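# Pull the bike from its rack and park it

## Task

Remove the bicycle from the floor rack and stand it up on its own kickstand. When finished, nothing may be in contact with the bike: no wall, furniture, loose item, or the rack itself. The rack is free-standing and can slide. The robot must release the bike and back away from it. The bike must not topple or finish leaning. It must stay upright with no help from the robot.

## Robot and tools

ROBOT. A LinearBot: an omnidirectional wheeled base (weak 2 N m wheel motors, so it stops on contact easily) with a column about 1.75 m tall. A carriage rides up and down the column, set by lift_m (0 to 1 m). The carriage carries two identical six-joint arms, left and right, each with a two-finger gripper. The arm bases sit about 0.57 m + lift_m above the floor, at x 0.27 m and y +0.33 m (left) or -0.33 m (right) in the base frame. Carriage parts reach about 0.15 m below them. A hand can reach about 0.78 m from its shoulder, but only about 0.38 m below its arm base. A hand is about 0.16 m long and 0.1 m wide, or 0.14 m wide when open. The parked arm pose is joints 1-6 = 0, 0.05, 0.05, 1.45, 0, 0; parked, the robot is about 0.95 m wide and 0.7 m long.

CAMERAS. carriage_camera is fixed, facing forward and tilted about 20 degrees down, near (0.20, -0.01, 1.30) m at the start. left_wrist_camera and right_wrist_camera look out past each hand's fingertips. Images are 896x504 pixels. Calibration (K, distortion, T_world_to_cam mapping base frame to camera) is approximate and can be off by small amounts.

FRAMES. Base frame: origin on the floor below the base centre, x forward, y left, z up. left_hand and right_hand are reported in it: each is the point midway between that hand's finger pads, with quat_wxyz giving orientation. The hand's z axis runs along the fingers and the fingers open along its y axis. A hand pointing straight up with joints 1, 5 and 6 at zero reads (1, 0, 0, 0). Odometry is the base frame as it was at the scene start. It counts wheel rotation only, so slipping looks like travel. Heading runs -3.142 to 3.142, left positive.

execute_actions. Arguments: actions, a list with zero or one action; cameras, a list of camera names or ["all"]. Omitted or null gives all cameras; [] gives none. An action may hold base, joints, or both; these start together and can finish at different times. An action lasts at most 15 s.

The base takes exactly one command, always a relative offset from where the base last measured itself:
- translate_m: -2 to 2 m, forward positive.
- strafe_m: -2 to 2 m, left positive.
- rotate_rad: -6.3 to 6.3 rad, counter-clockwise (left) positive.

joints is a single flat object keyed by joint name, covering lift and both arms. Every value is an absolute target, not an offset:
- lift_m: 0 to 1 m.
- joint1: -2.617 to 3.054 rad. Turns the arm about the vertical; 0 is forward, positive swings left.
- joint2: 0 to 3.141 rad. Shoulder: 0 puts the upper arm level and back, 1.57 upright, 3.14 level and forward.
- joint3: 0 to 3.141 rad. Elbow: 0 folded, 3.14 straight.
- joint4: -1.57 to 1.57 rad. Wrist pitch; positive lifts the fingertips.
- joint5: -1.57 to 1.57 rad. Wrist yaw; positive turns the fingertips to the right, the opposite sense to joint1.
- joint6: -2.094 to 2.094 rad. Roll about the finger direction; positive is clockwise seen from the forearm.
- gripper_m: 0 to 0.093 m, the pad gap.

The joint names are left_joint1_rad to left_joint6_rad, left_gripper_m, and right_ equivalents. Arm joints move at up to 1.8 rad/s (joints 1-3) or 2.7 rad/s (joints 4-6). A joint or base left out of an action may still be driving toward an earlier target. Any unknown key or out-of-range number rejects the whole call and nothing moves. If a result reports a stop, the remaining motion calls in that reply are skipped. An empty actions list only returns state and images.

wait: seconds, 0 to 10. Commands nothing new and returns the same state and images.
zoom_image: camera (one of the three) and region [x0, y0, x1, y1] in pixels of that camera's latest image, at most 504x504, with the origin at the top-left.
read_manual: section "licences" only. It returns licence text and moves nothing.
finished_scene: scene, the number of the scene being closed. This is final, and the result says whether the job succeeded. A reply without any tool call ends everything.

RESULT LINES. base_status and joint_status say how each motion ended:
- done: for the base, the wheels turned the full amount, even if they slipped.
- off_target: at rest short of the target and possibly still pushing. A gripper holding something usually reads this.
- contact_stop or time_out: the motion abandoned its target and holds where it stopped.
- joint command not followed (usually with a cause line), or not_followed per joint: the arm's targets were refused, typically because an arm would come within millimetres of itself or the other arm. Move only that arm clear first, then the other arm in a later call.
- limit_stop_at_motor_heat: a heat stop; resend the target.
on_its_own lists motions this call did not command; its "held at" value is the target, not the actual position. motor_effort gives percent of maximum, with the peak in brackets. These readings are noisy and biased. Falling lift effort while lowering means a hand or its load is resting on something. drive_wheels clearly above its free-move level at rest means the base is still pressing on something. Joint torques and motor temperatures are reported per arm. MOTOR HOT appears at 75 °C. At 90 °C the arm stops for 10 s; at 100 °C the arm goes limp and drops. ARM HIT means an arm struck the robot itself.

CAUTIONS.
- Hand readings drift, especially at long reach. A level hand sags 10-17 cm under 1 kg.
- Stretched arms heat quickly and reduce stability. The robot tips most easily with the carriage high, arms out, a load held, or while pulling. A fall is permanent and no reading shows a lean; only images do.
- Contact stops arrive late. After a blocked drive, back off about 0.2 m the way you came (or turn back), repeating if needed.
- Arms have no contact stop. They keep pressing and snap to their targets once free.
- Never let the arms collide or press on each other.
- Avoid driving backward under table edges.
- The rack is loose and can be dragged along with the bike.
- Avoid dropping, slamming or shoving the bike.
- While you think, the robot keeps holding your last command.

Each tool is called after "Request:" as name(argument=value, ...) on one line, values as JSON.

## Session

Request:
execute_actions(actions=[{"joints":{"left_joint2_rad":0.05,"left_joint3_rad":0.05,"left_joint4_rad":1.45,"left_joint1_rad":0,"left_joint6_rad":0}}], cameras=["carriage_camera"])

Scene clock: 0.47 s.
Joint torques (N m, as the arm reports them, + toward a larger angle): left_arm=[-0.05  3.77  7.26 -0.24  0.06 -0.09] | right_arm=[ 0.24  4.59  6.61 -0.08  0.    0.01]
Motor temperatures (°C, as the motors report them): left_arm=[27 33 27 27 28 23] | right_arm=[26 28 29 26 26 27]
base_odometry: x=+0.000 y=+0.000 heading=+0.000 (m, m, rad; odometry frame)
base_status: not commanded
joint_positions: lift_m=+0.297 left_joint1_rad=+0.007 left_joint2_rad=+0.049 left_joint3_rad=+0.048 left_joint4_rad=+1.455 left_joint5_rad=+0.049 left_joint6_rad=+0.000 left_gripper_m=+0.094 right_joint1_rad=+0.014 right_joint2_rad=+0.064 right_joint3_rad=+0.030 right_joint4_rad=+1.466 right_joint5_rad=-0.048 right_joint6_rad=+0.030 right_gripper_m=+0.095
joint_status: all done
motor_effort: lift_m=+33(33) drive_wheels=-1(0) (%)
left_hand: x=+0.2977 y=+0.3075 z=+1.3086 quat_wxyz=(+0.998, +0.024, +0.059, +0.002) (m; base frame)
right_hand: x=+0.3046 y=-0.3069 z=+1.3040 quat_wxyz=(+0.997, -0.023, +0.069, +0.024) (m; base frame)
pictures: carriage_camera
camera_calibration (this result's frames):
carriage_camera: T_world_to_cam=[[-0.0183693, -0.9987, 0.0475582, -0.0638672], [-0.379111, -0.0370569, -0.924609, 1.27326], [0.925169, -0.0350143, -0.377937, 0.308939], [0, 0, 0, 1]] pos_world=[0.195712, -0.00578386, 1.29706]
Images, in order (width x height): carriage_camera 896x504.

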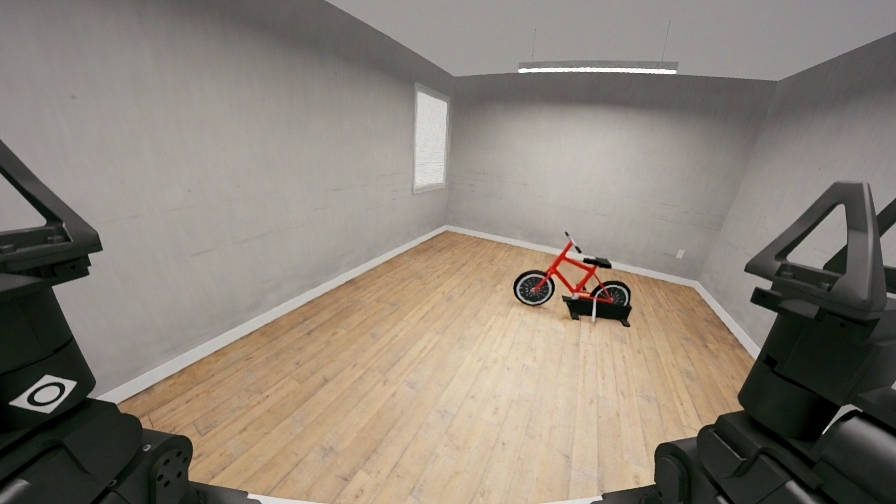

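Request:
execute_actions(actions=[{"base":{"rotate_rad":-0.28},"joints":{"lift_m":0.0}}], cameras=[])

Request:
execute_actions(actions=[{"base":{"strafe_m":-0.5}}], cameras=[])

Request:
execute_actions(actions=[{"base":{"translate_m":1.4},"joints":{"right_joint2_rad":2.0,"right_joint3_rad":1.7,"right_joint4_rad":-1.27,"right_joint6_rad":1.57}}], cameras=["carriage_camera","right_wrist_camera"])

Scene clock: 19.13 s.
Joint torques (N m, as the arm reports them, + toward a larger angle): left_arm=[-0.07  3.71  7.3  -0.2   0.05 -0.09] | right_arm=[ 0.23  4.69  6.6  -0.07  0.    0.02]
Motor temperatures (°C, as the motors report them): left_arm=[27 32 29 27 28 23] | right_arm=[26 29 31 26 26 27]
base_odometry: x=+0.000 y=+0.000 heading=-0.279 (m, m, rad; odometry frame)
base_status: done
joint_positions: lift_m=+0.000 left_joint1_rad=+0.007 left_joint2_rad=+0.049 left_joint3_rad=+0.048 left_joint4_rad=+1.453 left_joint5_rad=+0.049 left_joint6_rad=+0.000 left_gripper_m=+0.094 right_joint1_rad=+0.014 right_joint2_rad=+0.064 right_joint3_rad=+0.030 right_joint4_rad=+1.466 right_joint5_rad=-0.048 right_joint6_rad=+0.030 right_gripper_m=+0.095
joint_status: all done
motor_effort: lift_m=+30(30) drive_wheels=+14(30) (%)
left_hand: x=+0.2982 y=+0.3075 z=+1.0117 quat_wxyz=(+0.998, +0.024, +0.060, +0.002) (m; base frame)
right_hand: x=+0.3047 y=-0.3069 z=+1.0071 quat_wxyz=(+0.997, -0.023, +0.069, +0.024) (m; base frame)
pictures: none
No camera images: the call's "cameras" was empty. Leave "cameras" out to get every camera's image.

Scene clock: 22.33 s.
Joint torques (N m, as the arm reports them, + toward a larger angle): left_arm=[-0.03  3.75  7.23 -0.22  0.05 -0.09] | right_arm=[ 0.23  4.64  6.63 -0.06  0.    0.01]
Motor temperatures (°C, as the motors report them): left_arm=[27 32 29 27 28 23] | right_arm=[26 29 31 26 26 27]
base_odometry: x=-0.139 y=-0.480 heading=-0.280 (m, m, rad; odometry frame)
base_status: done
joint_positions: lift_m=+0.000 left_joint1_rad=+0.007 left_joint2_rad=+0.049 left_joint3_rad=+0.048 left_joint4_rad=+1.453 left_joint5_rad=+0.049 left_joint6_rad=+0.000 left_gripper_m=+0.094 right_joint1_rad=+0.014 right_joint2_rad=+0.064 right_joint3_rad=+0.030 right_joint4_rad=+1.466 right_joint5_rad=-0.049 right_joint6_rad=+0.030 right_gripper_m=+0.095
joint_status: not commanded
motor_effort: lift_m=+30(29) drive_wheels=-9(55) (%)
left_hand: x=+0.2982 y=+0.3075 z=+1.0117 quat_wxyz=(+0.998, +0.024, +0.060, +0.002) (m; base frame)
right_hand: x=+0.3047 y=-0.3069 z=+1.0071 quat_wxyz=(+0.997, -0.024, +0.069, +0.024) (m; base frame)
pictures: none
No camera images: the call's "cameras" was empty. Leave "cameras" out to get every camera's image.

Scene clock: 27.40 s.
Joint torques (N m, as the arm reports them, + toward a larger angle): left_arm=[-0.05  3.74  7.25 -0.21  0.05 -0.09] | right_arm=[  0.23 -10.51   8.52   0.43   0.06   0.08]
Motor temperatures (°C, as the motors report them): left_arm=[27 32 29 27 28 23] | right_arm=[26 30 32 26 26 27]
base_odometry: x=+1.207 y=-0.869 heading=-0.281 (m, m, rad; odometry frame)
base_status: done
joint_positions: lift_m=+0.000 left_joint1_rad=+0.007 left_joint2_rad=+0.049 left_joint3_rad=+0.048 left_joint4_rad=+1.453 left_joint5_rad=+0.049 left_joint6_rad=+0.000 left_gripper_m=+0.094 right_joint1_rad=+0.014 right_joint2_rad=+1.995 right_joint3_rad=+1.683 right_joint4_rad=-1.270 right_joint5_rad=-0.049 right_joint6_rad=+1.562 right_gripper_m=+0.095
joint_status: all done
motor_effort: lift_m=+29(30) drive_wheels=-11(54) (%)
left_hand: x=+0.2982 y=+0.3075 z=+1.0117 quat_wxyz=(+0.998, +0.024, +0.060, +0.002) (m; base frame)
right_hand: x=+0.6449 y=-0.3020 z=+0.6720 quat_wxyz=(-0.021, +0.699, +0.715, +0.013) (m; base frame)
pictures: carriage_camera, right_wrist_camera
camera_calibration (this result's frames):
carriage_camera: T_world_to_cam=[[-0.0183693, -0.9987, 0.0475582, -0.0497489], [-0.379111, -0.0370569, -0.924609, 0.998775], [0.925169, -0.0350143, -0.377937, 0.196743], [0, 0, 0, 1]] pos_world=[0.195712, -0.00578386, 1.0002]
right_wrist_camera: T_world_to_cam=[[-0.997842, -0.00681522, 0.0653005, 0.590692], [0.0371037, 0.76201, 0.646502, -0.22583], [-0.0541657, 0.64753, -0.760113, 0.865604], [0, 0, 0, 1]] pos_world=[0.644683, -0.384394, 0.765384]
Images, in order (width x height): carriage_camera 896x504, right_wrist_camera 896x504.

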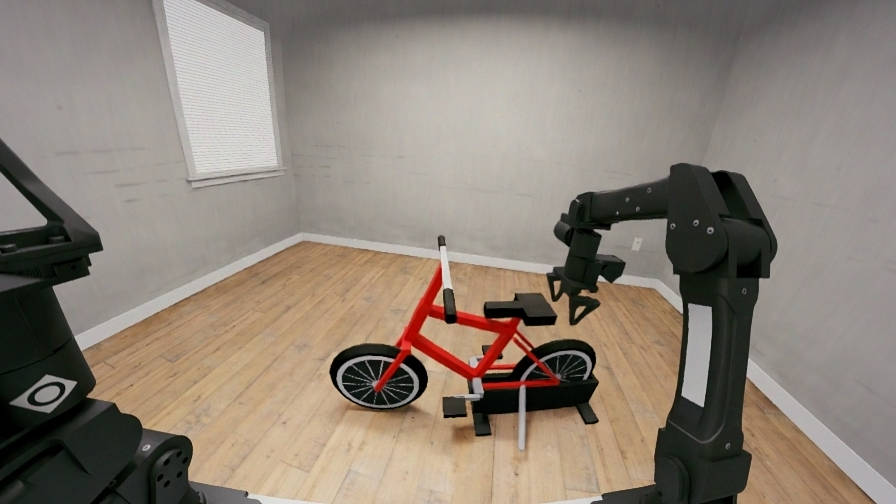

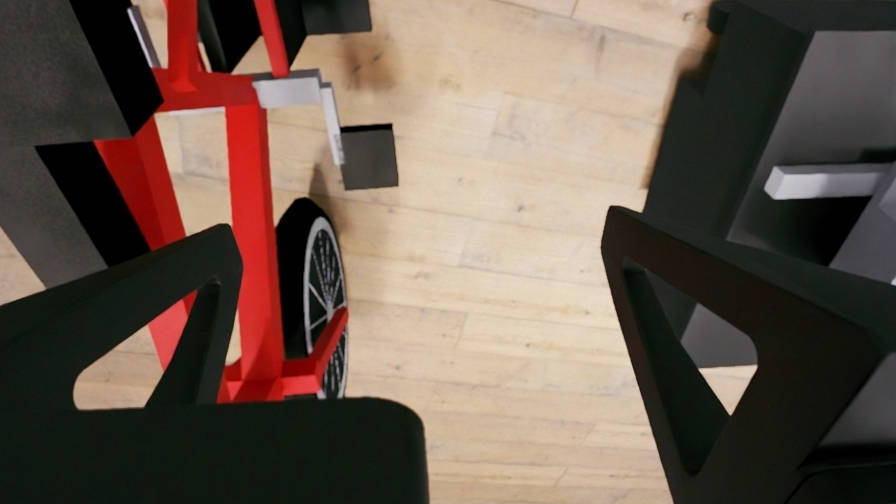

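Request:
execute_actions(actions=[{"base":{"translate_m":0.2}}], cameras=[])

Request:
execute_actions(actions=[{"base":{"strafe_m":0.09},"joints":{"right_joint2_rad":2.15,"right_joint3_rad":1.62,"right_joint4_rad":-1.04}}], cameras=["carriage_camera","right_wrist_camera"])

Scene clock: 42.10 s.
Joint torques (N m, as the arm reports them, + toward a larger angle): left_arm=[-0.06  3.75  7.26 -0.2   0.05 -0.09] | right_arm=[  0.25 -10.53   8.53   0.48   0.05   0.08]
Motor temperatures (°C, as the motors report them): left_arm=[27 32 30 27 28 23] | right_arm=[26 34 33 26 26 27]
base_odometry: x=+1.399 y=-0.925 heading=-0.281 (m, m, rad; odometry frame)
base_status: done
joint_positions: lift_m=+0.000 left_joint1_rad=+0.007 left_joint2_rad=+0.049 left_joint3_rad=+0.048 left_joint4_rad=+1.451 left_joint5_rad=+0.049 left_joint6_rad=+0.000 left_gripper_m=+0.094 right_joint1_rad=+0.014 right_joint2_rad=+1.995 right_joint3_rad=+1.683 right_joint4_rad=-1.270 right_joint5_rad=-0.049 right_joint6_rad=+1.562 right_gripper_m=+0.095
joint_status: not commanded
motor_effort: lift_m=+30(30) drive_wheels=-9(53) (%)
left_hand: x=+0.2986 y=+0.3075 z=+1.0116 quat_wxyz=(+0.998, +0.024, +0.060, +0.002) (m; base frame)
right_hand: x=+0.6448 y=-0.3020 z=+0.6720 quat_wxyz=(-0.021, +0.699, +0.715, +0.013) (m; base frame)
pictures: none
No camera images: the call's "cameras" was empty. Leave "cameras" out to get every camera's image.

Scene clock: 43.57 s.
Joint torques (N m, as the arm reports them, + toward a larger angle): left_arm=[-0.04  3.74  7.25 -0.19  0.05 -0.1 ] | right_arm=[  0.22 -12.79   6.35   0.53   0.05   0.09]
Motor temperatures (°C, as the motors report them): left_arm=[27 32 30 27 28 23] | right_arm=[26 34 33 26 26 27]
base_odometry: x=+1.424 y=-0.838 heading=-0.282 (m, m, rad; odometry frame)
base_status: done
joint_positions: lift_m=+0.000 left_joint1_rad=+0.007 left_joint2_rad=+0.049 left_joint3_rad=+0.048 left_joint4_rad=+1.451 left_joint5_rad=+0.049 left_joint6_rad=+0.000 left_gripper_m=+0.094 right_joint1_rad=+0.014 right_joint2_rad=+2.159 right_joint3_rad=+1.625 right_joint4_rad=-1.046 right_joint5_rad=-0.048 right_joint6_rad=+1.562 right_gripper_m=+0.095
joint_status: all done
motor_effort: lift_m=+30(30) drive_wheels=-5(46) (%)
left_hand: x=+0.2988 y=+0.3075 z=+1.0116 quat_wxyz=(+0.998, +0.024, +0.061, +0.002) (m; base frame)
right_hand: x=+0.6730 y=-0.3017 z=+0.5961 quat_wxyz=(-0.020, +0.699, +0.715, +0.014) (m; base frame)
pictures: carriage_camera, right_wrist_camera
camera_calibration (this result's frames):
carriage_camera: T_world_to_cam=[[-0.0183693, -0.9987, 0.0475582, -0.0497489], [-0.379111, -0.0370569, -0.924609, 0.998775], [0.925169, -0.0350143, -0.377937, 0.196743], [0, 0, 0, 1]] pos_world=[0.195712, -0.00578386, 1.0002]
right_wrist_camera: T_world_to_cam=[[-0.997965, -0.00679629, 0.0633943, 0.624869], [0.0358644, 0.762239, 0.646302, -0.177042], [-0.052714, 0.64726, -0.760444, 0.808362], [0, 0, 0, 1]] pos_world=[0.67256, -0.384025, 0.689524]
Images, in order (width x height): carriage_camera 896x504, right_wrist_camera 896x504.

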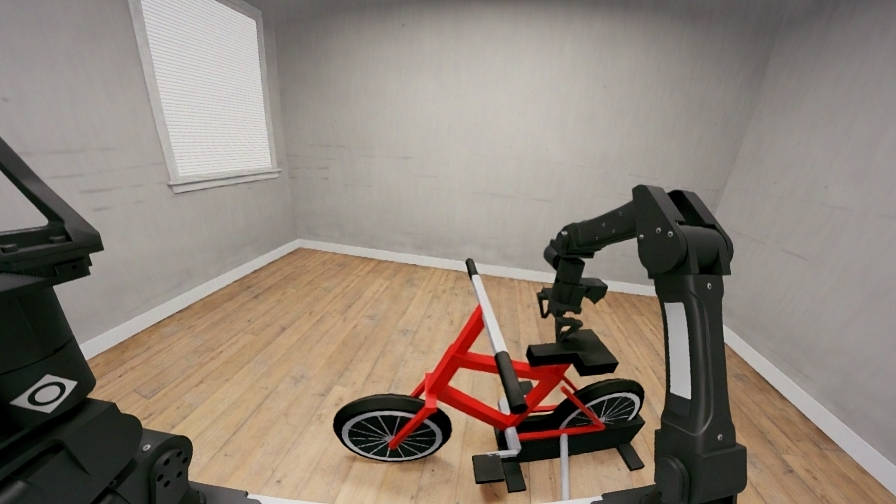

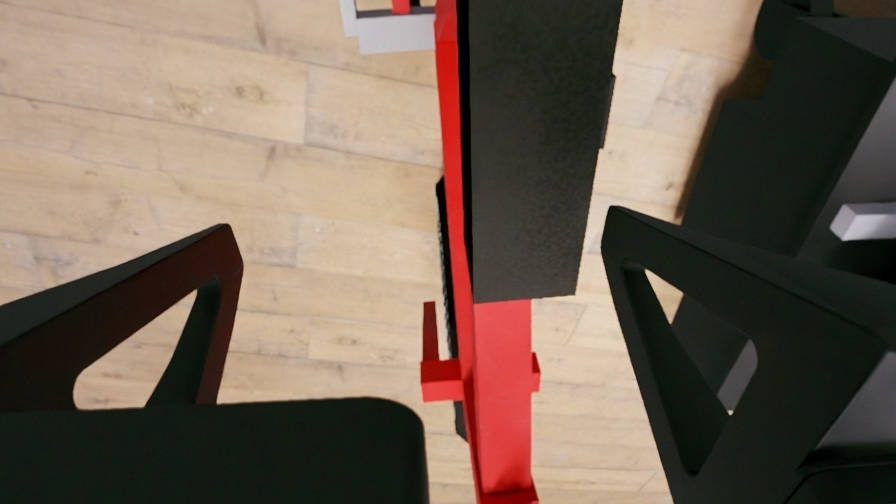

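Request:
execute_actions(actions=[{"base":{"translate_m":-0.04}}], cameras=[])

Request:
execute_actions(actions=[{"base":{"strafe_m":-0.07}}], cameras=[])

Request:
execute_actions(actions=[{"joints":{"right_joint2_rad":2.27,"right_joint3_rad":1.55,"right_joint4_rad":-0.85}}], cameras=["carriage_camera","right_wrist_camera"])

Scene clock: 52.07 s.
Joint torques (N m, as the arm reports them, + toward a larger angle): left_arm=[-0.05  3.73  7.3  -0.16  0.05 -0.09] | right_arm=[  0.21 -12.82   6.28   0.46   0.05   0.09]
Motor temperatures (°C, as the motors report them): left_arm=[27 32 30 27 28 23] | right_arm=[26 37 33 26 26 27]
base_odometry: x=+1.386 y=-0.827 heading=-0.281 (m, m, rad; odometry frame)
base_status: done
joint_positions: lift_m=+0.000 left_joint1_rad=+0.007 left_joint2_rad=+0.049 left_joint3_rad=+0.048 left_joint4_rad=+1.450 left_joint5_rad=+0.049 left_joint6_rad=+0.000 left_gripper_m=+0.094 right_joint1_rad=+0.014 right_joint2_rad=+2.159 right_joint3_rad=+1.625 right_joint4_rad=-1.044 right_joint5_rad=-0.048 right_joint6_rad=+1.562 right_gripper_m=+0.095
joint_status: not commanded
motor_effort: lift_m=+29(30) drive_wheels=-6(42) (%)
left_hand: x=+0.2988 y=+0.3075 z=+1.0116 quat_wxyz=(+0.998, +0.024, +0.061, +0.002) (m; base frame)
right_hand: x=+0.6735 y=-0.3017 z=+0.5961 quat_wxyz=(-0.020, +0.699, +0.715, +0.015) (m; base frame)
pictures: none
No camera images: the call's "cameras" was empty. Leave "cameras" out to get every camera's image.

Scene clock: 53.40 s.
Joint torques (N m, as the arm reports them, + toward a larger angle): left_arm=[-0.05  3.75  7.23 -0.17  0.05 -0.09] | right_arm=[  0.12 -12.87   6.4    0.5    0.07   0.08]
Motor temperatures (°C, as the motors report them): left_arm=[27 32 30 27 28 23] | right_arm=[26 37 33 26 26 27]
base_odometry: x=+1.366 y=-0.894 heading=-0.282 (m, m, rad; odometry frame)
base_status: done
joint_positions: lift_m=+0.000 left_joint1_rad=+0.007 left_joint2_rad=+0.049 left_joint3_rad=+0.048 left_joint4_rad=+1.450 left_joint5_rad=+0.049 left_joint6_rad=+0.000 left_gripper_m=+0.094 right_joint1_rad=+0.014 right_joint2_rad=+2.159 right_joint3_rad=+1.625 right_joint4_rad=-1.043 right_joint5_rad=-0.048 right_joint6_rad=+1.562 right_gripper_m=+0.095
joint_status: not commanded
motor_effort: lift_m=+29(29) drive_wheels=-5(40) (%)
left_hand: x=+0.2988 y=+0.3075 z=+1.0116 quat_wxyz=(+0.998, +0.024, +0.061, +0.002) (m; base frame)
right_hand: x=+0.6736 y=-0.3017 z=+0.5961 quat_wxyz=(-0.019, +0.699, +0.715, +0.015) (m; base frame)
pictures: none
No camera images: the call's "cameras" was empty. Leave "cameras" out to get every camera's image.

Scene clock: 54.23 s.
Joint torques (N m, as the arm reports them, + toward a larger angle): left_arm=[-0.06  3.73  7.27 -0.18  0.06 -0.1 ] | right_arm=[ 0.17 -8.28  4.51  1.18  0.02  0.06]
Motor temperatures (°C, as the motors report them): left_arm=[27 32 30 27 28 23] | right_arm=[26 37 33 26 26 27]
base_odometry: x=+1.366 y=-0.894 heading=-0.282 (m, m, rad; odometry frame)
base_status: not commanded
joint_positions: lift_m=+0.000 left_joint1_rad=+0.007 left_joint2_rad=+0.049 left_joint3_rad=+0.048 left_joint4_rad=+1.450 left_joint5_rad=+0.049 left_joint6_rad=+0.000 left_gripper_m=+0.094 right_joint1_rad=+0.014 right_joint2_rad=+2.218 right_joint3_rad=+1.575 right_joint4_rad=-0.913 right_joint5_rad=-0.046 right_joint6_rad=+1.564 right_gripper_m=+0.095
joint_status: right_joint4_rad off_target (ended at -0.913, target -0.850); the others done
motor_effort: lift_m=+30(29) drive_wheels=-4(6) (%)
left_hand: x=+0.2989 y=+0.3075 z=+1.0116 quat_wxyz=(+0.998, +0.024, +0.061, +0.002) (m; base frame)
right_hand: x=+0.6823 y=-0.3019 z=+0.5613 quat_wxyz=(-0.011, +0.699, +0.714, +0.021) (m; base frame)
pictures: carriage_camera, right_wrist_camera
camera_calibration (this result's frames):
carriage_camera: T_world_to_cam=[[-0.0183693, -0.9987, 0.0475582, -0.0497489], [-0.379111, -0.0370569, -0.924609, 0.998775], [0.925169, -0.0350143, -0.377937, 0.196743], [0, 0, 0, 1]] pos_world=[0.195712, -0.00578386, 1.0002]
right_wrist_camera: T_world_to_cam=[[-0.999211, -0.00440675, 0.0394823, 0.651332], [0.0221397, 0.763426, 0.645516, -0.144519], [-0.0329864, 0.645881, -0.762725, 0.769957], [0, 0, 0, 1]] pos_world=[0.679416, -0.3841, 0.654839]
Images, in order (width x height): carriage_camera 896x504, right_wrist_camera 896x504.

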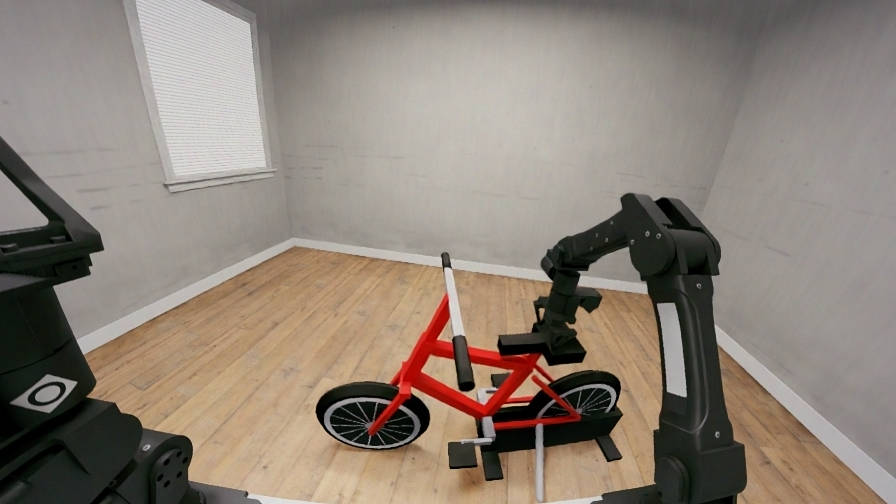

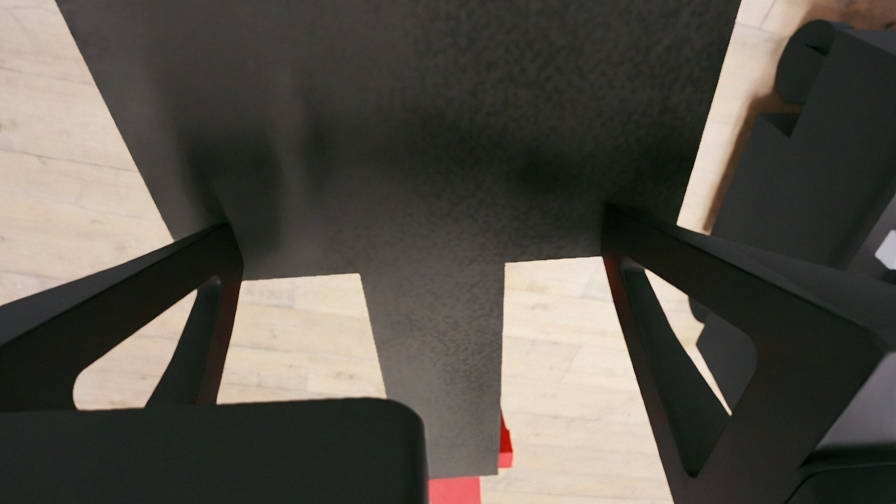

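Wrong direction; on the wide part. Raise, go left.

Request:
execute_actions(actions=[{"joints":{"right_joint2_rad":2.15,"right_joint3_rad":1.62,"right_joint4_rad":-1.04}}], cameras=[])

Request:
execute_actions(actions=[{"base":{"strafe_m":0.07}}], cameras=[])

Request:
execute_actions(actions=[{"joints":{"right_joint2_rad":2.29,"right_joint3_rad":1.55,"right_joint4_rad":-0.83}}], cameras=["carriage_camera","right_wrist_camera"])

Scene clock: 65.47 s.
Joint torques (N m, as the arm reports them, + toward a larger angle): left_arm=[-0.05  3.7   7.28 -0.18  0.05 -0.1 ] | right_arm=[  0.08 -11.73   7.54   0.42   0.04   0.06]
Motor temperatures (°C, as the motors report them): left_arm=[27 32 31 27 28 23] | right_arm=[26 37 33 27 26 27]
base_odometry: x=+1.366 y=-0.894 heading=-0.282 (m, m, rad; odometry frame)
base_status: not commanded
joint_positions: lift_m=+0.000 left_joint1_rad=+0.007 left_joint2_rad=+0.049 left_joint3_rad=+0.048 left_joint4_rad=+1.450 left_joint5_rad=+0.049 left_joint6_rad=+0.000 left_gripper_m=+0.094 right_joint1_rad=+0.014 right_joint2_rad=+2.147 right_joint3_rad=+1.612 right_joint4_rad=-1.033 right_joint5_rad=-0.046 right_joint6_rad=+1.564 right_gripper_m=+0.095
joint_status: all done
motor_effort: lift_m=+30(29) drive_wheels=-4(3) (%)
left_hand: x=+0.2989 y=+0.3075 z=+1.0116 quat_wxyz=(+0.998, +0.024, +0.061, +0.002) (m; base frame)
right_hand: x=+0.6732 y=-0.3021 z=+0.5976 quat_wxyz=(-0.015, +0.699, +0.714, +0.017) (m; base frame)
pictures: none
No camera images: the call's "cameras" was empty. Leave "cameras" out to get every camera's image.

Scene clock: 66.87 s.
Joint torques (N m, as the arm reports them, + toward a larger angle): left_arm=[-0.04  3.74  7.23 -0.18  0.06 -0.09] | right_arm=[  0.27 -11.87   7.42   0.42   0.03   0.06]
Motor temperatures (°C, as the motors report them): left_arm=[27 32 31 27 28 23] | right_arm=[26 37 33 27 26 27]
base_odometry: x=+1.385 y=-0.827 heading=-0.282 (m, m, rad; odometry frame)
base_status: done
joint_positions: lift_m=+0.000 left_joint1_rad=+0.007 left_joint2_rad=+0.049 left_joint3_rad=+0.048 left_joint4_rad=+1.450 left_joint5_rad=+0.049 left_joint6_rad=+0.000 left_gripper_m=+0.094 right_joint1_rad=+0.014 right_joint2_rad=+2.147 right_joint3_rad=+1.612 right_joint4_rad=-1.033 right_joint5_rad=-0.046 right_joint6_rad=+1.564 right_gripper_m=+0.095
joint_status: not commanded
motor_effort: lift_m=+30(29) drive_wheels=+8(48) (%)
left_hand: x=+0.2989 y=+0.3075 z=+1.0116 quat_wxyz=(+0.998, +0.024, +0.061, +0.002) (m; base frame)
right_hand: x=+0.6732 y=-0.3020 z=+0.5976 quat_wxyz=(-0.015, +0.699, +0.714, +0.017) (m; base frame)
pictures: none
No camera images: the call's "cameras" was empty. Leave "cameras" out to get every camera's image.

Scene clock: 67.70 s.
Joint torques (N m, as the arm reports them, + toward a larger angle): left_arm=[-0.06  3.75  7.28 -0.17  0.06 -0.09] | right_arm=[  0.33 -13.44   6.05   0.54   0.01   0.06]
Motor temperatures (°C, as the motors report them): left_arm=[27 32 31 27 28 23] | right_arm=[26 37 33 27 26 27]
base_odometry: x=+1.385 y=-0.827 heading=-0.282 (m, m, rad; odometry frame)
base_status: not commanded
joint_positions: lift_m=+0.000 left_joint1_rad=+0.007 left_joint2_rad=+0.049 left_joint3_rad=+0.048 left_joint4_rad=+1.450 left_joint5_rad=+0.049 left_joint6_rad=+0.000 left_gripper_m=+0.094 right_joint1_rad=+0.014 right_joint2_rad=+2.298 right_joint3_rad=+1.555 right_joint4_rad=-0.839 right_joint5_rad=-0.046 right_joint6_rad=+1.564 right_gripper_m=+0.095
joint_status: all done
motor_effort: lift_m=+29(29) drive_wheels=+5(6) (%)
left_hand: x=+0.2989 y=+0.3075 z=+1.0116 quat_wxyz=(+0.998, +0.024, +0.061, +0.002) (m; base frame)
right_hand: x=+0.6810 y=-0.3019 z=+0.5250 quat_wxyz=(-0.021, +0.700, +0.714, +0.012) (m; base frame)
pictures: carriage_camera, right_wrist_camera
camera_calibration (this result's frames):
carriage_camera: T_world_to_cam=[[-0.0183693, -0.9987, 0.0475582, -0.0497489], [-0.379111, -0.0370569, -0.924609, 0.998775], [0.925169, -0.0350143, -0.377937, 0.196743], [0, 0, 0, 1]] pos_world=[0.195712, -0.00578386, 1.0002]
right_wrist_camera: T_world_to_cam=[[-0.9978, -0.0044073, 0.06615, 0.636555], [0.0393685, 0.763426, 0.644695, -0.132384], [-0.053342, 0.64588, -0.761573, 0.75544], [0, 0, 0, 1]] pos_world=[0.680663, -0.384053, 0.618562]
Images, in order (width x height): carriage_camera 896x504, right_wrist_camera 896x504.

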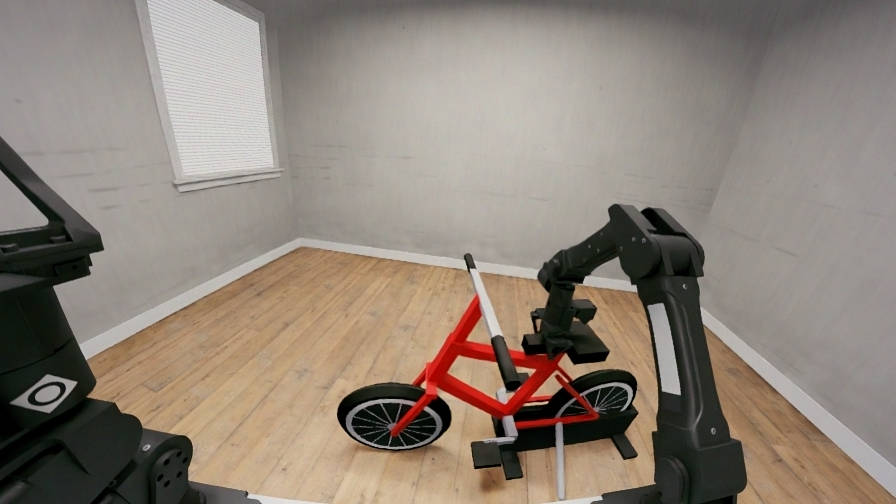

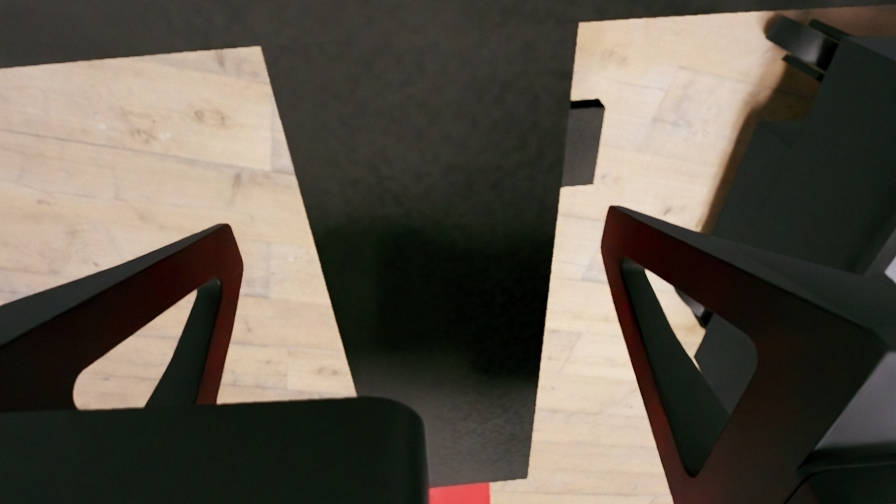

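Grip, then pull with a slight lift.

Request:
execute_actions(actions=[{"joints":{"right_gripper_m":0.0}}], cameras=[])

Request:
execute_actions(actions=[{"joints":{"right_gripper_m":0.0,"lift_m":0.08}}], cameras=["carriage_camera"])

Request:
execute_actions(actions=[{"base":{"strafe_m":0.65},"joints":{"right_gripper_m":0.0,"right_joint1_rad":0.05}}], cameras=["carriage_camera"])

Scene clock: 75.93 s.
Joint torques (N m, as the arm reports them, + toward a larger angle): left_arm=[-0.05  3.78  7.23 -0.18  0.06 -0.1 ] | right_arm=[  0.14 -13.45   6.12   0.54   0.04   0.17]
Motor temperatures (°C, as the motors report them): left_arm=[27 32 31 27 28 23] | right_arm=[26 40 33 27 26 27]
base_odometry: x=+1.385 y=-0.827 heading=-0.282 (m, m, rad; odometry frame)
base_status: not commanded
joint_positions: lift_m=+0.000 left_joint1_rad=+0.007 left_joint2_rad=+0.049 left_joint3_rad=+0.048 left_joint4_rad=+1.450 left_joint5_rad=+0.049 left_joint6_rad=+0.000 left_gripper_m=+0.094 right_joint1_rad=+0.015 right_joint2_rad=+2.298 right_joint3_rad=+1.553 right_joint4_rad=-0.840 right_joint5_rad=-0.048 right_joint6_rad=+1.553 right_gripper_m=+0.040
joint_status: right_gripper_m off_target (ended at +0.040, target +0.000)
motor_effort: lift_m=+29(30) drive_wheels=+4(5) (%)
left_hand: x=+0.2989 y=+0.3075 z=+1.0116 quat_wxyz=(+0.998, +0.024, +0.061, +0.002) (m; base frame)
right_hand: x=+0.6801 y=-0.3015 z=+0.5246 quat_wxyz=(-0.022, +0.695, +0.718, +0.012) (m; base frame)
pictures: none
No camera images: the call's "cameras" was empty. Leave "cameras" out to get every camera's image.

Scene clock: 76.80 s.
Joint torques (N m, as the arm reports them, + toward a larger angle): left_arm=[-0.06  3.73  7.26 -0.17  0.05 -0.09] | right_arm=[  0.17 -26.58   9.66  -1.7   -0.12   0.22]
Motor temperatures (°C, as the motors report them): left_arm=[27 32 31 27 28 23] | right_arm=[26 41 33 27 26 27]
base_odometry: x=+1.385 y=-0.827 heading=-0.282 (m, m, rad; odometry frame)
base_status: not commanded
joint_positions: lift_m=+0.079 left_joint1_rad=+0.007 left_joint2_rad=+0.049 left_joint3_rad=+0.048 left_joint4_rad=+1.450 left_joint5_rad=+0.049 left_joint6_rad=+0.000 left_gripper_m=+0.094 right_joint1_rad=+0.015 right_joint2_rad=+2.454 right_joint3_rad=+1.503 right_joint4_rad=-0.629 right_joint5_rad=-0.034 right_joint6_rad=+1.546 right_gripper_m=+0.040
joint_status: right_gripper_m off_target (ended at +0.040, target +0.000); the others done
motor_effort: lift_m=+46(46) drive_wheels=-4(4) (%)
left_hand: x=+0.2989 y=+0.3075 z=+1.0905 quat_wxyz=(+0.998, +0.024, +0.061, +0.002) (m; base frame)
right_hand: x=+0.6804 y=-0.3038 z=+0.5312 quat_wxyz=(-0.015, +0.693, +0.721, +0.009) (m; base frame)
pictures: carriage_camera
camera_calibration (this result's frames):
carriage_camera: T_world_to_cam=[[-0.0183693, -0.9987, 0.0475582, -0.0535003], [-0.379111, -0.0370569, -0.924609, 1.07171], [0.925169, -0.0350143, -0.377937, 0.226555], [0, 0, 0, 1]] pos_world=[0.195712, -0.00578386, 1.07908]
Images, in order (width x height): carriage_camera 896x504.

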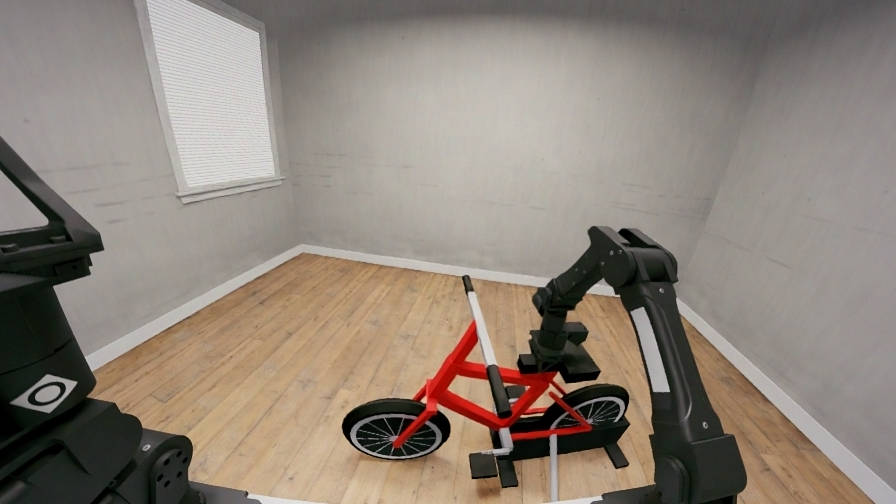

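Scene clock: 80.40 s.
Joint torques (N m, as the arm reports them, + toward a larger angle): left_arm=[-0.05  3.73  7.25 -0.17  0.06 -0.09] | right_arm=[ -0.19 -26.97   9.61  -1.51  -0.12   0.03]
Motor temperatures (°C, as the motors report them): left_arm=[27 32 31 27 28 23] | right_arm=[26 48 34 27 26 27]
base_odometry: x=+1.566 y=-0.202 heading=-0.281 (m, m, rad; odometry frame)
base_status: done
joint_positions: lift_m=+0.079 left_joint1_rad=+0.007 left_joint2_rad=+0.049 left_joint3_rad=+0.048 left_joint4_rad=+1.450 left_joint5_rad=+0.049 left_joint6_rad=+0.000 left_gripper_m=+0.094 right_joint1_rad=+0.056 right_joint2_rad=+2.460 right_joint3_rad=+1.502 right_joint4_rad=-0.660 right_joint5_rad=-0.035 right_joint6_rad=+1.568 right_gripper_m=+0.040
joint_status: right_gripper_m off_target (ended at +0.040, target +0.000); the others done
motor_effort: lift_m=+45(45) drive_wheels=-8(50) (%)
left_hand: x=+0.2988 y=+0.3075 z=+1.0905 quat_wxyz=(+0.998, +0.024, +0.061, +0.002) (m; base frame)
right_hand: x=+0.6699 y=-0.2872 z=+0.5290 quat_wxyz=(-0.029, +0.686, +0.727, -0.005) (m; base frame)
pictures: carriage_camera
camera_calibration (this result's frames):
carriage_camera: T_world_to_cam=[[-0.0183693, -0.9987, 0.0475582, -0.0535003], [-0.379111, -0.0370569, -0.924609, 1.07171], [0.925169, -0.0350143, -0.377937, 0.226555], [0, 0, 0, 1]] pos_world=[0.195712, -0.00578386, 1.07908]
Images, in order (width x height): carriage_camera 896x504.

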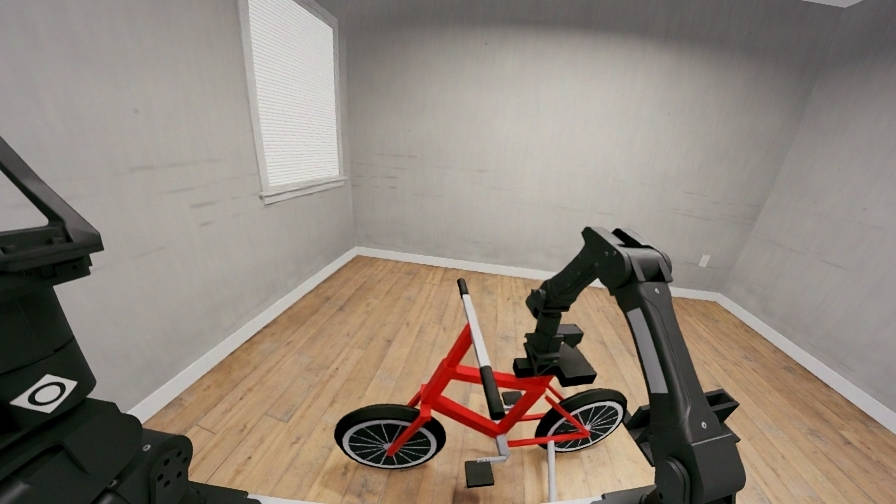

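Request:
execute_actions(actions=[{"base":{"strafe_m":0.45},"joints":{"right_gripper_m":0.0,"right_joint1_rad":0.05,"lift_m":0.02}}], cameras=[])

Request:
execute_actions(actions=[{"base":{"translate_m":-0.04},"joints":{"right_gripper_m":0.0,"right_joint1_rad":0.05,"lift_m":0.0}}], cameras=[])

Request:
execute_actions(actions=[{"joints":{"right_gripper_m":0.093}}], cameras=[])

Request:
execute_actions(actions=[{"joints":{"lift_m":0.2}}], cameras=[])

Request:
execute_actions(actions=[{"base":{"translate_m":-0.5}}], cameras=["carriage_camera"])

Scene clock: 99.87 s.
Joint torques (N m, as the arm reports them, + toward a larger angle): left_arm=[-0.02  3.72  7.25 -0.17  0.05 -0.09] | right_arm=[ -0.35 -16.5    8.45   0.18   0.12   0.  ]
Motor temperatures (°C, as the motors report them): left_arm=[27 32 31 27 28 23] | right_arm=[26 74 36 28 26 27]
MOTOR HOT: a motor of the right arm reached 75 °C. Now the hottest motor of the right arm, joint 2 (shoulder), reports 74 °C. The controller's stop level is 90 °C. To cool a motor, set the load down, stop pushing, or move to a pose that needs little force.
base_odometry: x=+1.691 y=+0.230 heading=-0.281 (m, m, rad; odometry frame)
base_status: done
joint_positions: lift_m=+0.020 left_joint1_rad=+0.007 left_joint2_rad=+0.049 left_joint3_rad=+0.048 left_joint4_rad=+1.450 left_joint5_rad=+0.049 left_joint6_rad=+0.000 left_gripper_m=+0.094 right_joint1_rad=+0.058 right_joint2_rad=+2.335 right_joint3_rad=+1.521 right_joint4_rad=-0.818 right_joint5_rad=-0.060 right_joint6_rad=+1.577 right_gripper_m=+0.040
joint_status: right_gripper_m off_target (ended at +0.040, target +0.000); the others done
motor_effort: lift_m=+30(35) drive_wheels=-7(47) (%)
left_hand: x=+0.2989 y=+0.3075 z=+1.0315 quat_wxyz=(+0.998, +0.024, +0.061, +0.002) (m; base frame)
right_hand: x=+0.6655 y=-0.2823 z=+0.5235 quat_wxyz=(-0.043, +0.689, +0.724, -0.002) (m; base frame)
pictures: none
No camera images: the call's "cameras" was empty. Leave "cameras" out to get every camera's image.

Scene clock: 100.97 s.
Joint torques (N m, as the arm reports them, + toward a larger angle): left_arm=[-0.05  3.71  7.25 -0.17  0.06 -0.09] | right_arm=[ -0.3  -13.49   7.16   0.42   0.19   0.  ]
Motor temperatures (°C, as the motors report them): left_arm=[27 32 31 27 28 23] | right_arm=[26 74 36 28 26 27]
MOTOR HOT: still on. Now the hottest motor of the right arm, joint 2 (shoulder), reports 74 °C; the controller's stop level is 90 °C.
base_odometry: x=+1.652 y=+0.242 heading=-0.281 (m, m, rad; odometry frame)
base_status: done
joint_positions: lift_m=+0.000 left_joint1_rad=+0.007 left_joint2_rad=+0.049 left_joint3_rad=+0.048 left_joint4_rad=+1.449 left_joint5_rad=+0.049 left_joint6_rad=+0.000 left_gripper_m=+0.094 right_joint1_rad=+0.055 right_joint2_rad=+2.298 right_joint3_rad=+1.539 right_joint4_rad=-0.829 right_joint5_rad=-0.059 right_joint6_rad=+1.571 right_gripper_m=+0.040
joint_status: right_gripper_m off_target (ended at +0.040, target +0.000); the others done
motor_effort: lift_m=+29(29) drive_wheels=-7(40) (%)
left_hand: x=+0.2990 y=+0.3075 z=+1.0117 quat_wxyz=(+0.998, +0.024, +0.061, +0.002) (m; base frame)
right_hand: x=+0.6768 y=-0.2830 z=+0.5219 quat_wxyz=(-0.027, +0.687, +0.726, +0.014) (m; base frame)
pictures: none
No camera images: the call's "cameras" was empty. Leave "cameras" out to get every camera's image.

Scene clock: 101.70 s.
Joint torques (N m, as the arm reports them, + toward a larger angle): left_arm=[-0.06  3.73  7.24 -0.18  0.06 -0.09] | right_arm=[ -0.29 -13.38   7.25   0.42   0.1    0.  ]
Motor temperatures (°C, as the motors report them): left_arm=[27 32 31 27 28 23] | right_arm=[26 73 36 28 26 27]
MOTOR HOT: still on. Now the hottest motor of the right arm, joint 2 (shoulder), reports 73 °C; the controller's stop level is 90 °C.
base_odometry: x=+1.652 y=+0.242 heading=-0.281 (m, m, rad; odometry frame)
base_status: not commanded
joint_positions: lift_m=+0.000 left_joint1_rad=+0.007 left_joint2_rad=+0.049 left_joint3_rad=+0.048 left_joint4_rad=+1.449 left_joint5_rad=+0.049 left_joint6_rad=+0.000 left_gripper_m=+0.094 right_joint1_rad=+0.055 right_joint2_rad=+2.298 right_joint3_rad=+1.539 right_joint4_rad=-0.829 right_joint5_rad=-0.054 right_joint6_rad=+1.571 right_gripper_m=+0.093
joint_status: all done
motor_effort: lift_m=+28(29) drive_wheels=-5(7) (%)
left_hand: x=+0.2990 y=+0.3075 z=+1.0117 quat_wxyz=(+0.998, +0.024, +0.061, +0.002) (m; base frame)
right_hand: x=+0.6769 y=-0.2839 z=+0.5218 quat_wxyz=(-0.025, +0.687, +0.726, +0.012) (m; base frame)
pictures: none
No camera images: the call's "cameras" was empty. Leave "cameras" out to get every camera's image.

Scene clock: 103.03 s.
Joint torques (N m, as the arm reports them, + toward a larger angle): left_arm=[-0.04  3.74  7.25 -0.18  0.05 -0.09] | right_arm=[ -0.19 -12.61   7.18   0.49   0.08   0.  ]
Motor temperatures (°C, as the motors report them): left_arm=[27 32 31 27 28 23] | right_arm=[26 72 36 28 26 27]
MOTOR HOT: cleared. Now the hottest motor of the right arm, joint 2 (shoulder), reports 72 °C.
base_odometry: x=+1.652 y=+0.242 heading=-0.281 (m, m, rad; odometry frame)
base_status: not commanded
joint_positions: lift_m=+0.200 left_joint1_rad=+0.006 left_joint2_rad=+0.049 left_joint3_rad=+0.048 left_joint4_rad=+1.450 left_joint5_rad=+0.050 left_joint6_rad=+0.000 left_gripper_m=+0.094 right_joint1_rad=+0.054 right_joint2_rad=+2.288 right_joint3_rad=+1.540 right_joint4_rad=-0.833 right_joint5_rad=-0.051 right_joint6_rad=+1.571 right_gripper_m=+0.093
joint_status: all done
motor_effort: lift_m=+35(45) drive_wheels=-7(16) (%)
left_hand: x=+0.2989 y=+0.3074 z=+1.2112 quat_wxyz=(+0.998, +0.025, +0.061, +0.002) (m; base frame)
right_hand: x=+0.6779 y=-0.2847 z=+0.7254 quat_wxyz=(-0.022, +0.688, +0.726, +0.014) (m; base frame)
pictures: none
No camera images: the call's "cameras" was empty. Leave "cameras" out to get every camera's image.

Scene clock: 106.13 s.
Joint torques (N m, as the arm reports them, + toward a larger angle): left_arm=[-0.04  3.73  7.26 -0.17  0.06 -0.1 ] | right_arm=[ -0.2  -12.52   7.21   0.48   0.08   0.  ]
Motor temperatures (°C, as the motors report them): left_arm=[27 32 31 27 28 23] | right_arm=[26 70 36 28 26 27]
base_odometry: x=+1.172 y=+0.380 heading=-0.281 (m, m, rad; odometry frame)
base_status: done
joint_positions: lift_m=+0.200 left_joint1_rad=+0.006 left_joint2_rad=+0.049 left_joint3_rad=+0.048 left_joint4_rad=+1.450 left_joint5_rad=+0.050 left_joint6_rad=+0.000 left_gripper_m=+0.094 right_joint1_rad=+0.054 right_joint2_rad=+2.288 right_joint3_rad=+1.540 right_joint4_rad=-0.831 right_joint5_rad=-0.051 right_joint6_rad=+1.571 right_gripper_m=+0.093
joint_status: not commanded
motor_effort: lift_m=+34(35) drive_wheels=-6(47) (%)
left_hand: x=+0.2988 y=+0.3074 z=+1.2112 quat_wxyz=(+0.998, +0.025, +0.061, +0.002) (m; base frame)
right_hand: x=+0.6782 y=-0.2846 z=+0.7254 quat_wxyz=(-0.021, +0.688, +0.726, +0.014) (m; base frame)
pictures: carriage_camera
camera_calibration (this result's frames):
carriage_camera: T_world_to_cam=[[-0.0183693, -0.9987, 0.0475582, -0.0592406], [-0.379111, -0.0370569, -0.924609, 1.18331], [0.925169, -0.0350143, -0.377937, 0.272173], [0, 0, 0, 1]] pos_world=[0.195712, -0.00578386, 1.19978]
Images, in order (width x height): carriage_camera 896x504.

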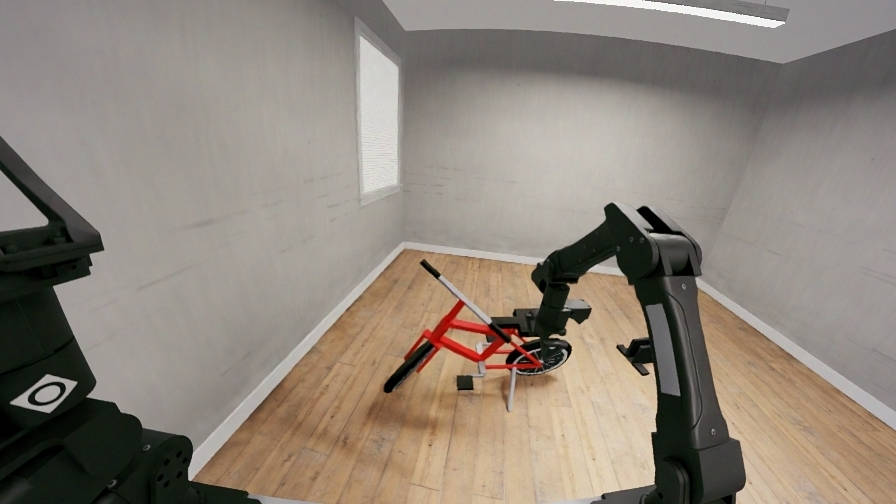

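Standing on its stand, clear of rack and wall.

Request:
finished_scene(scene=2)

The scene is finished: the task was done.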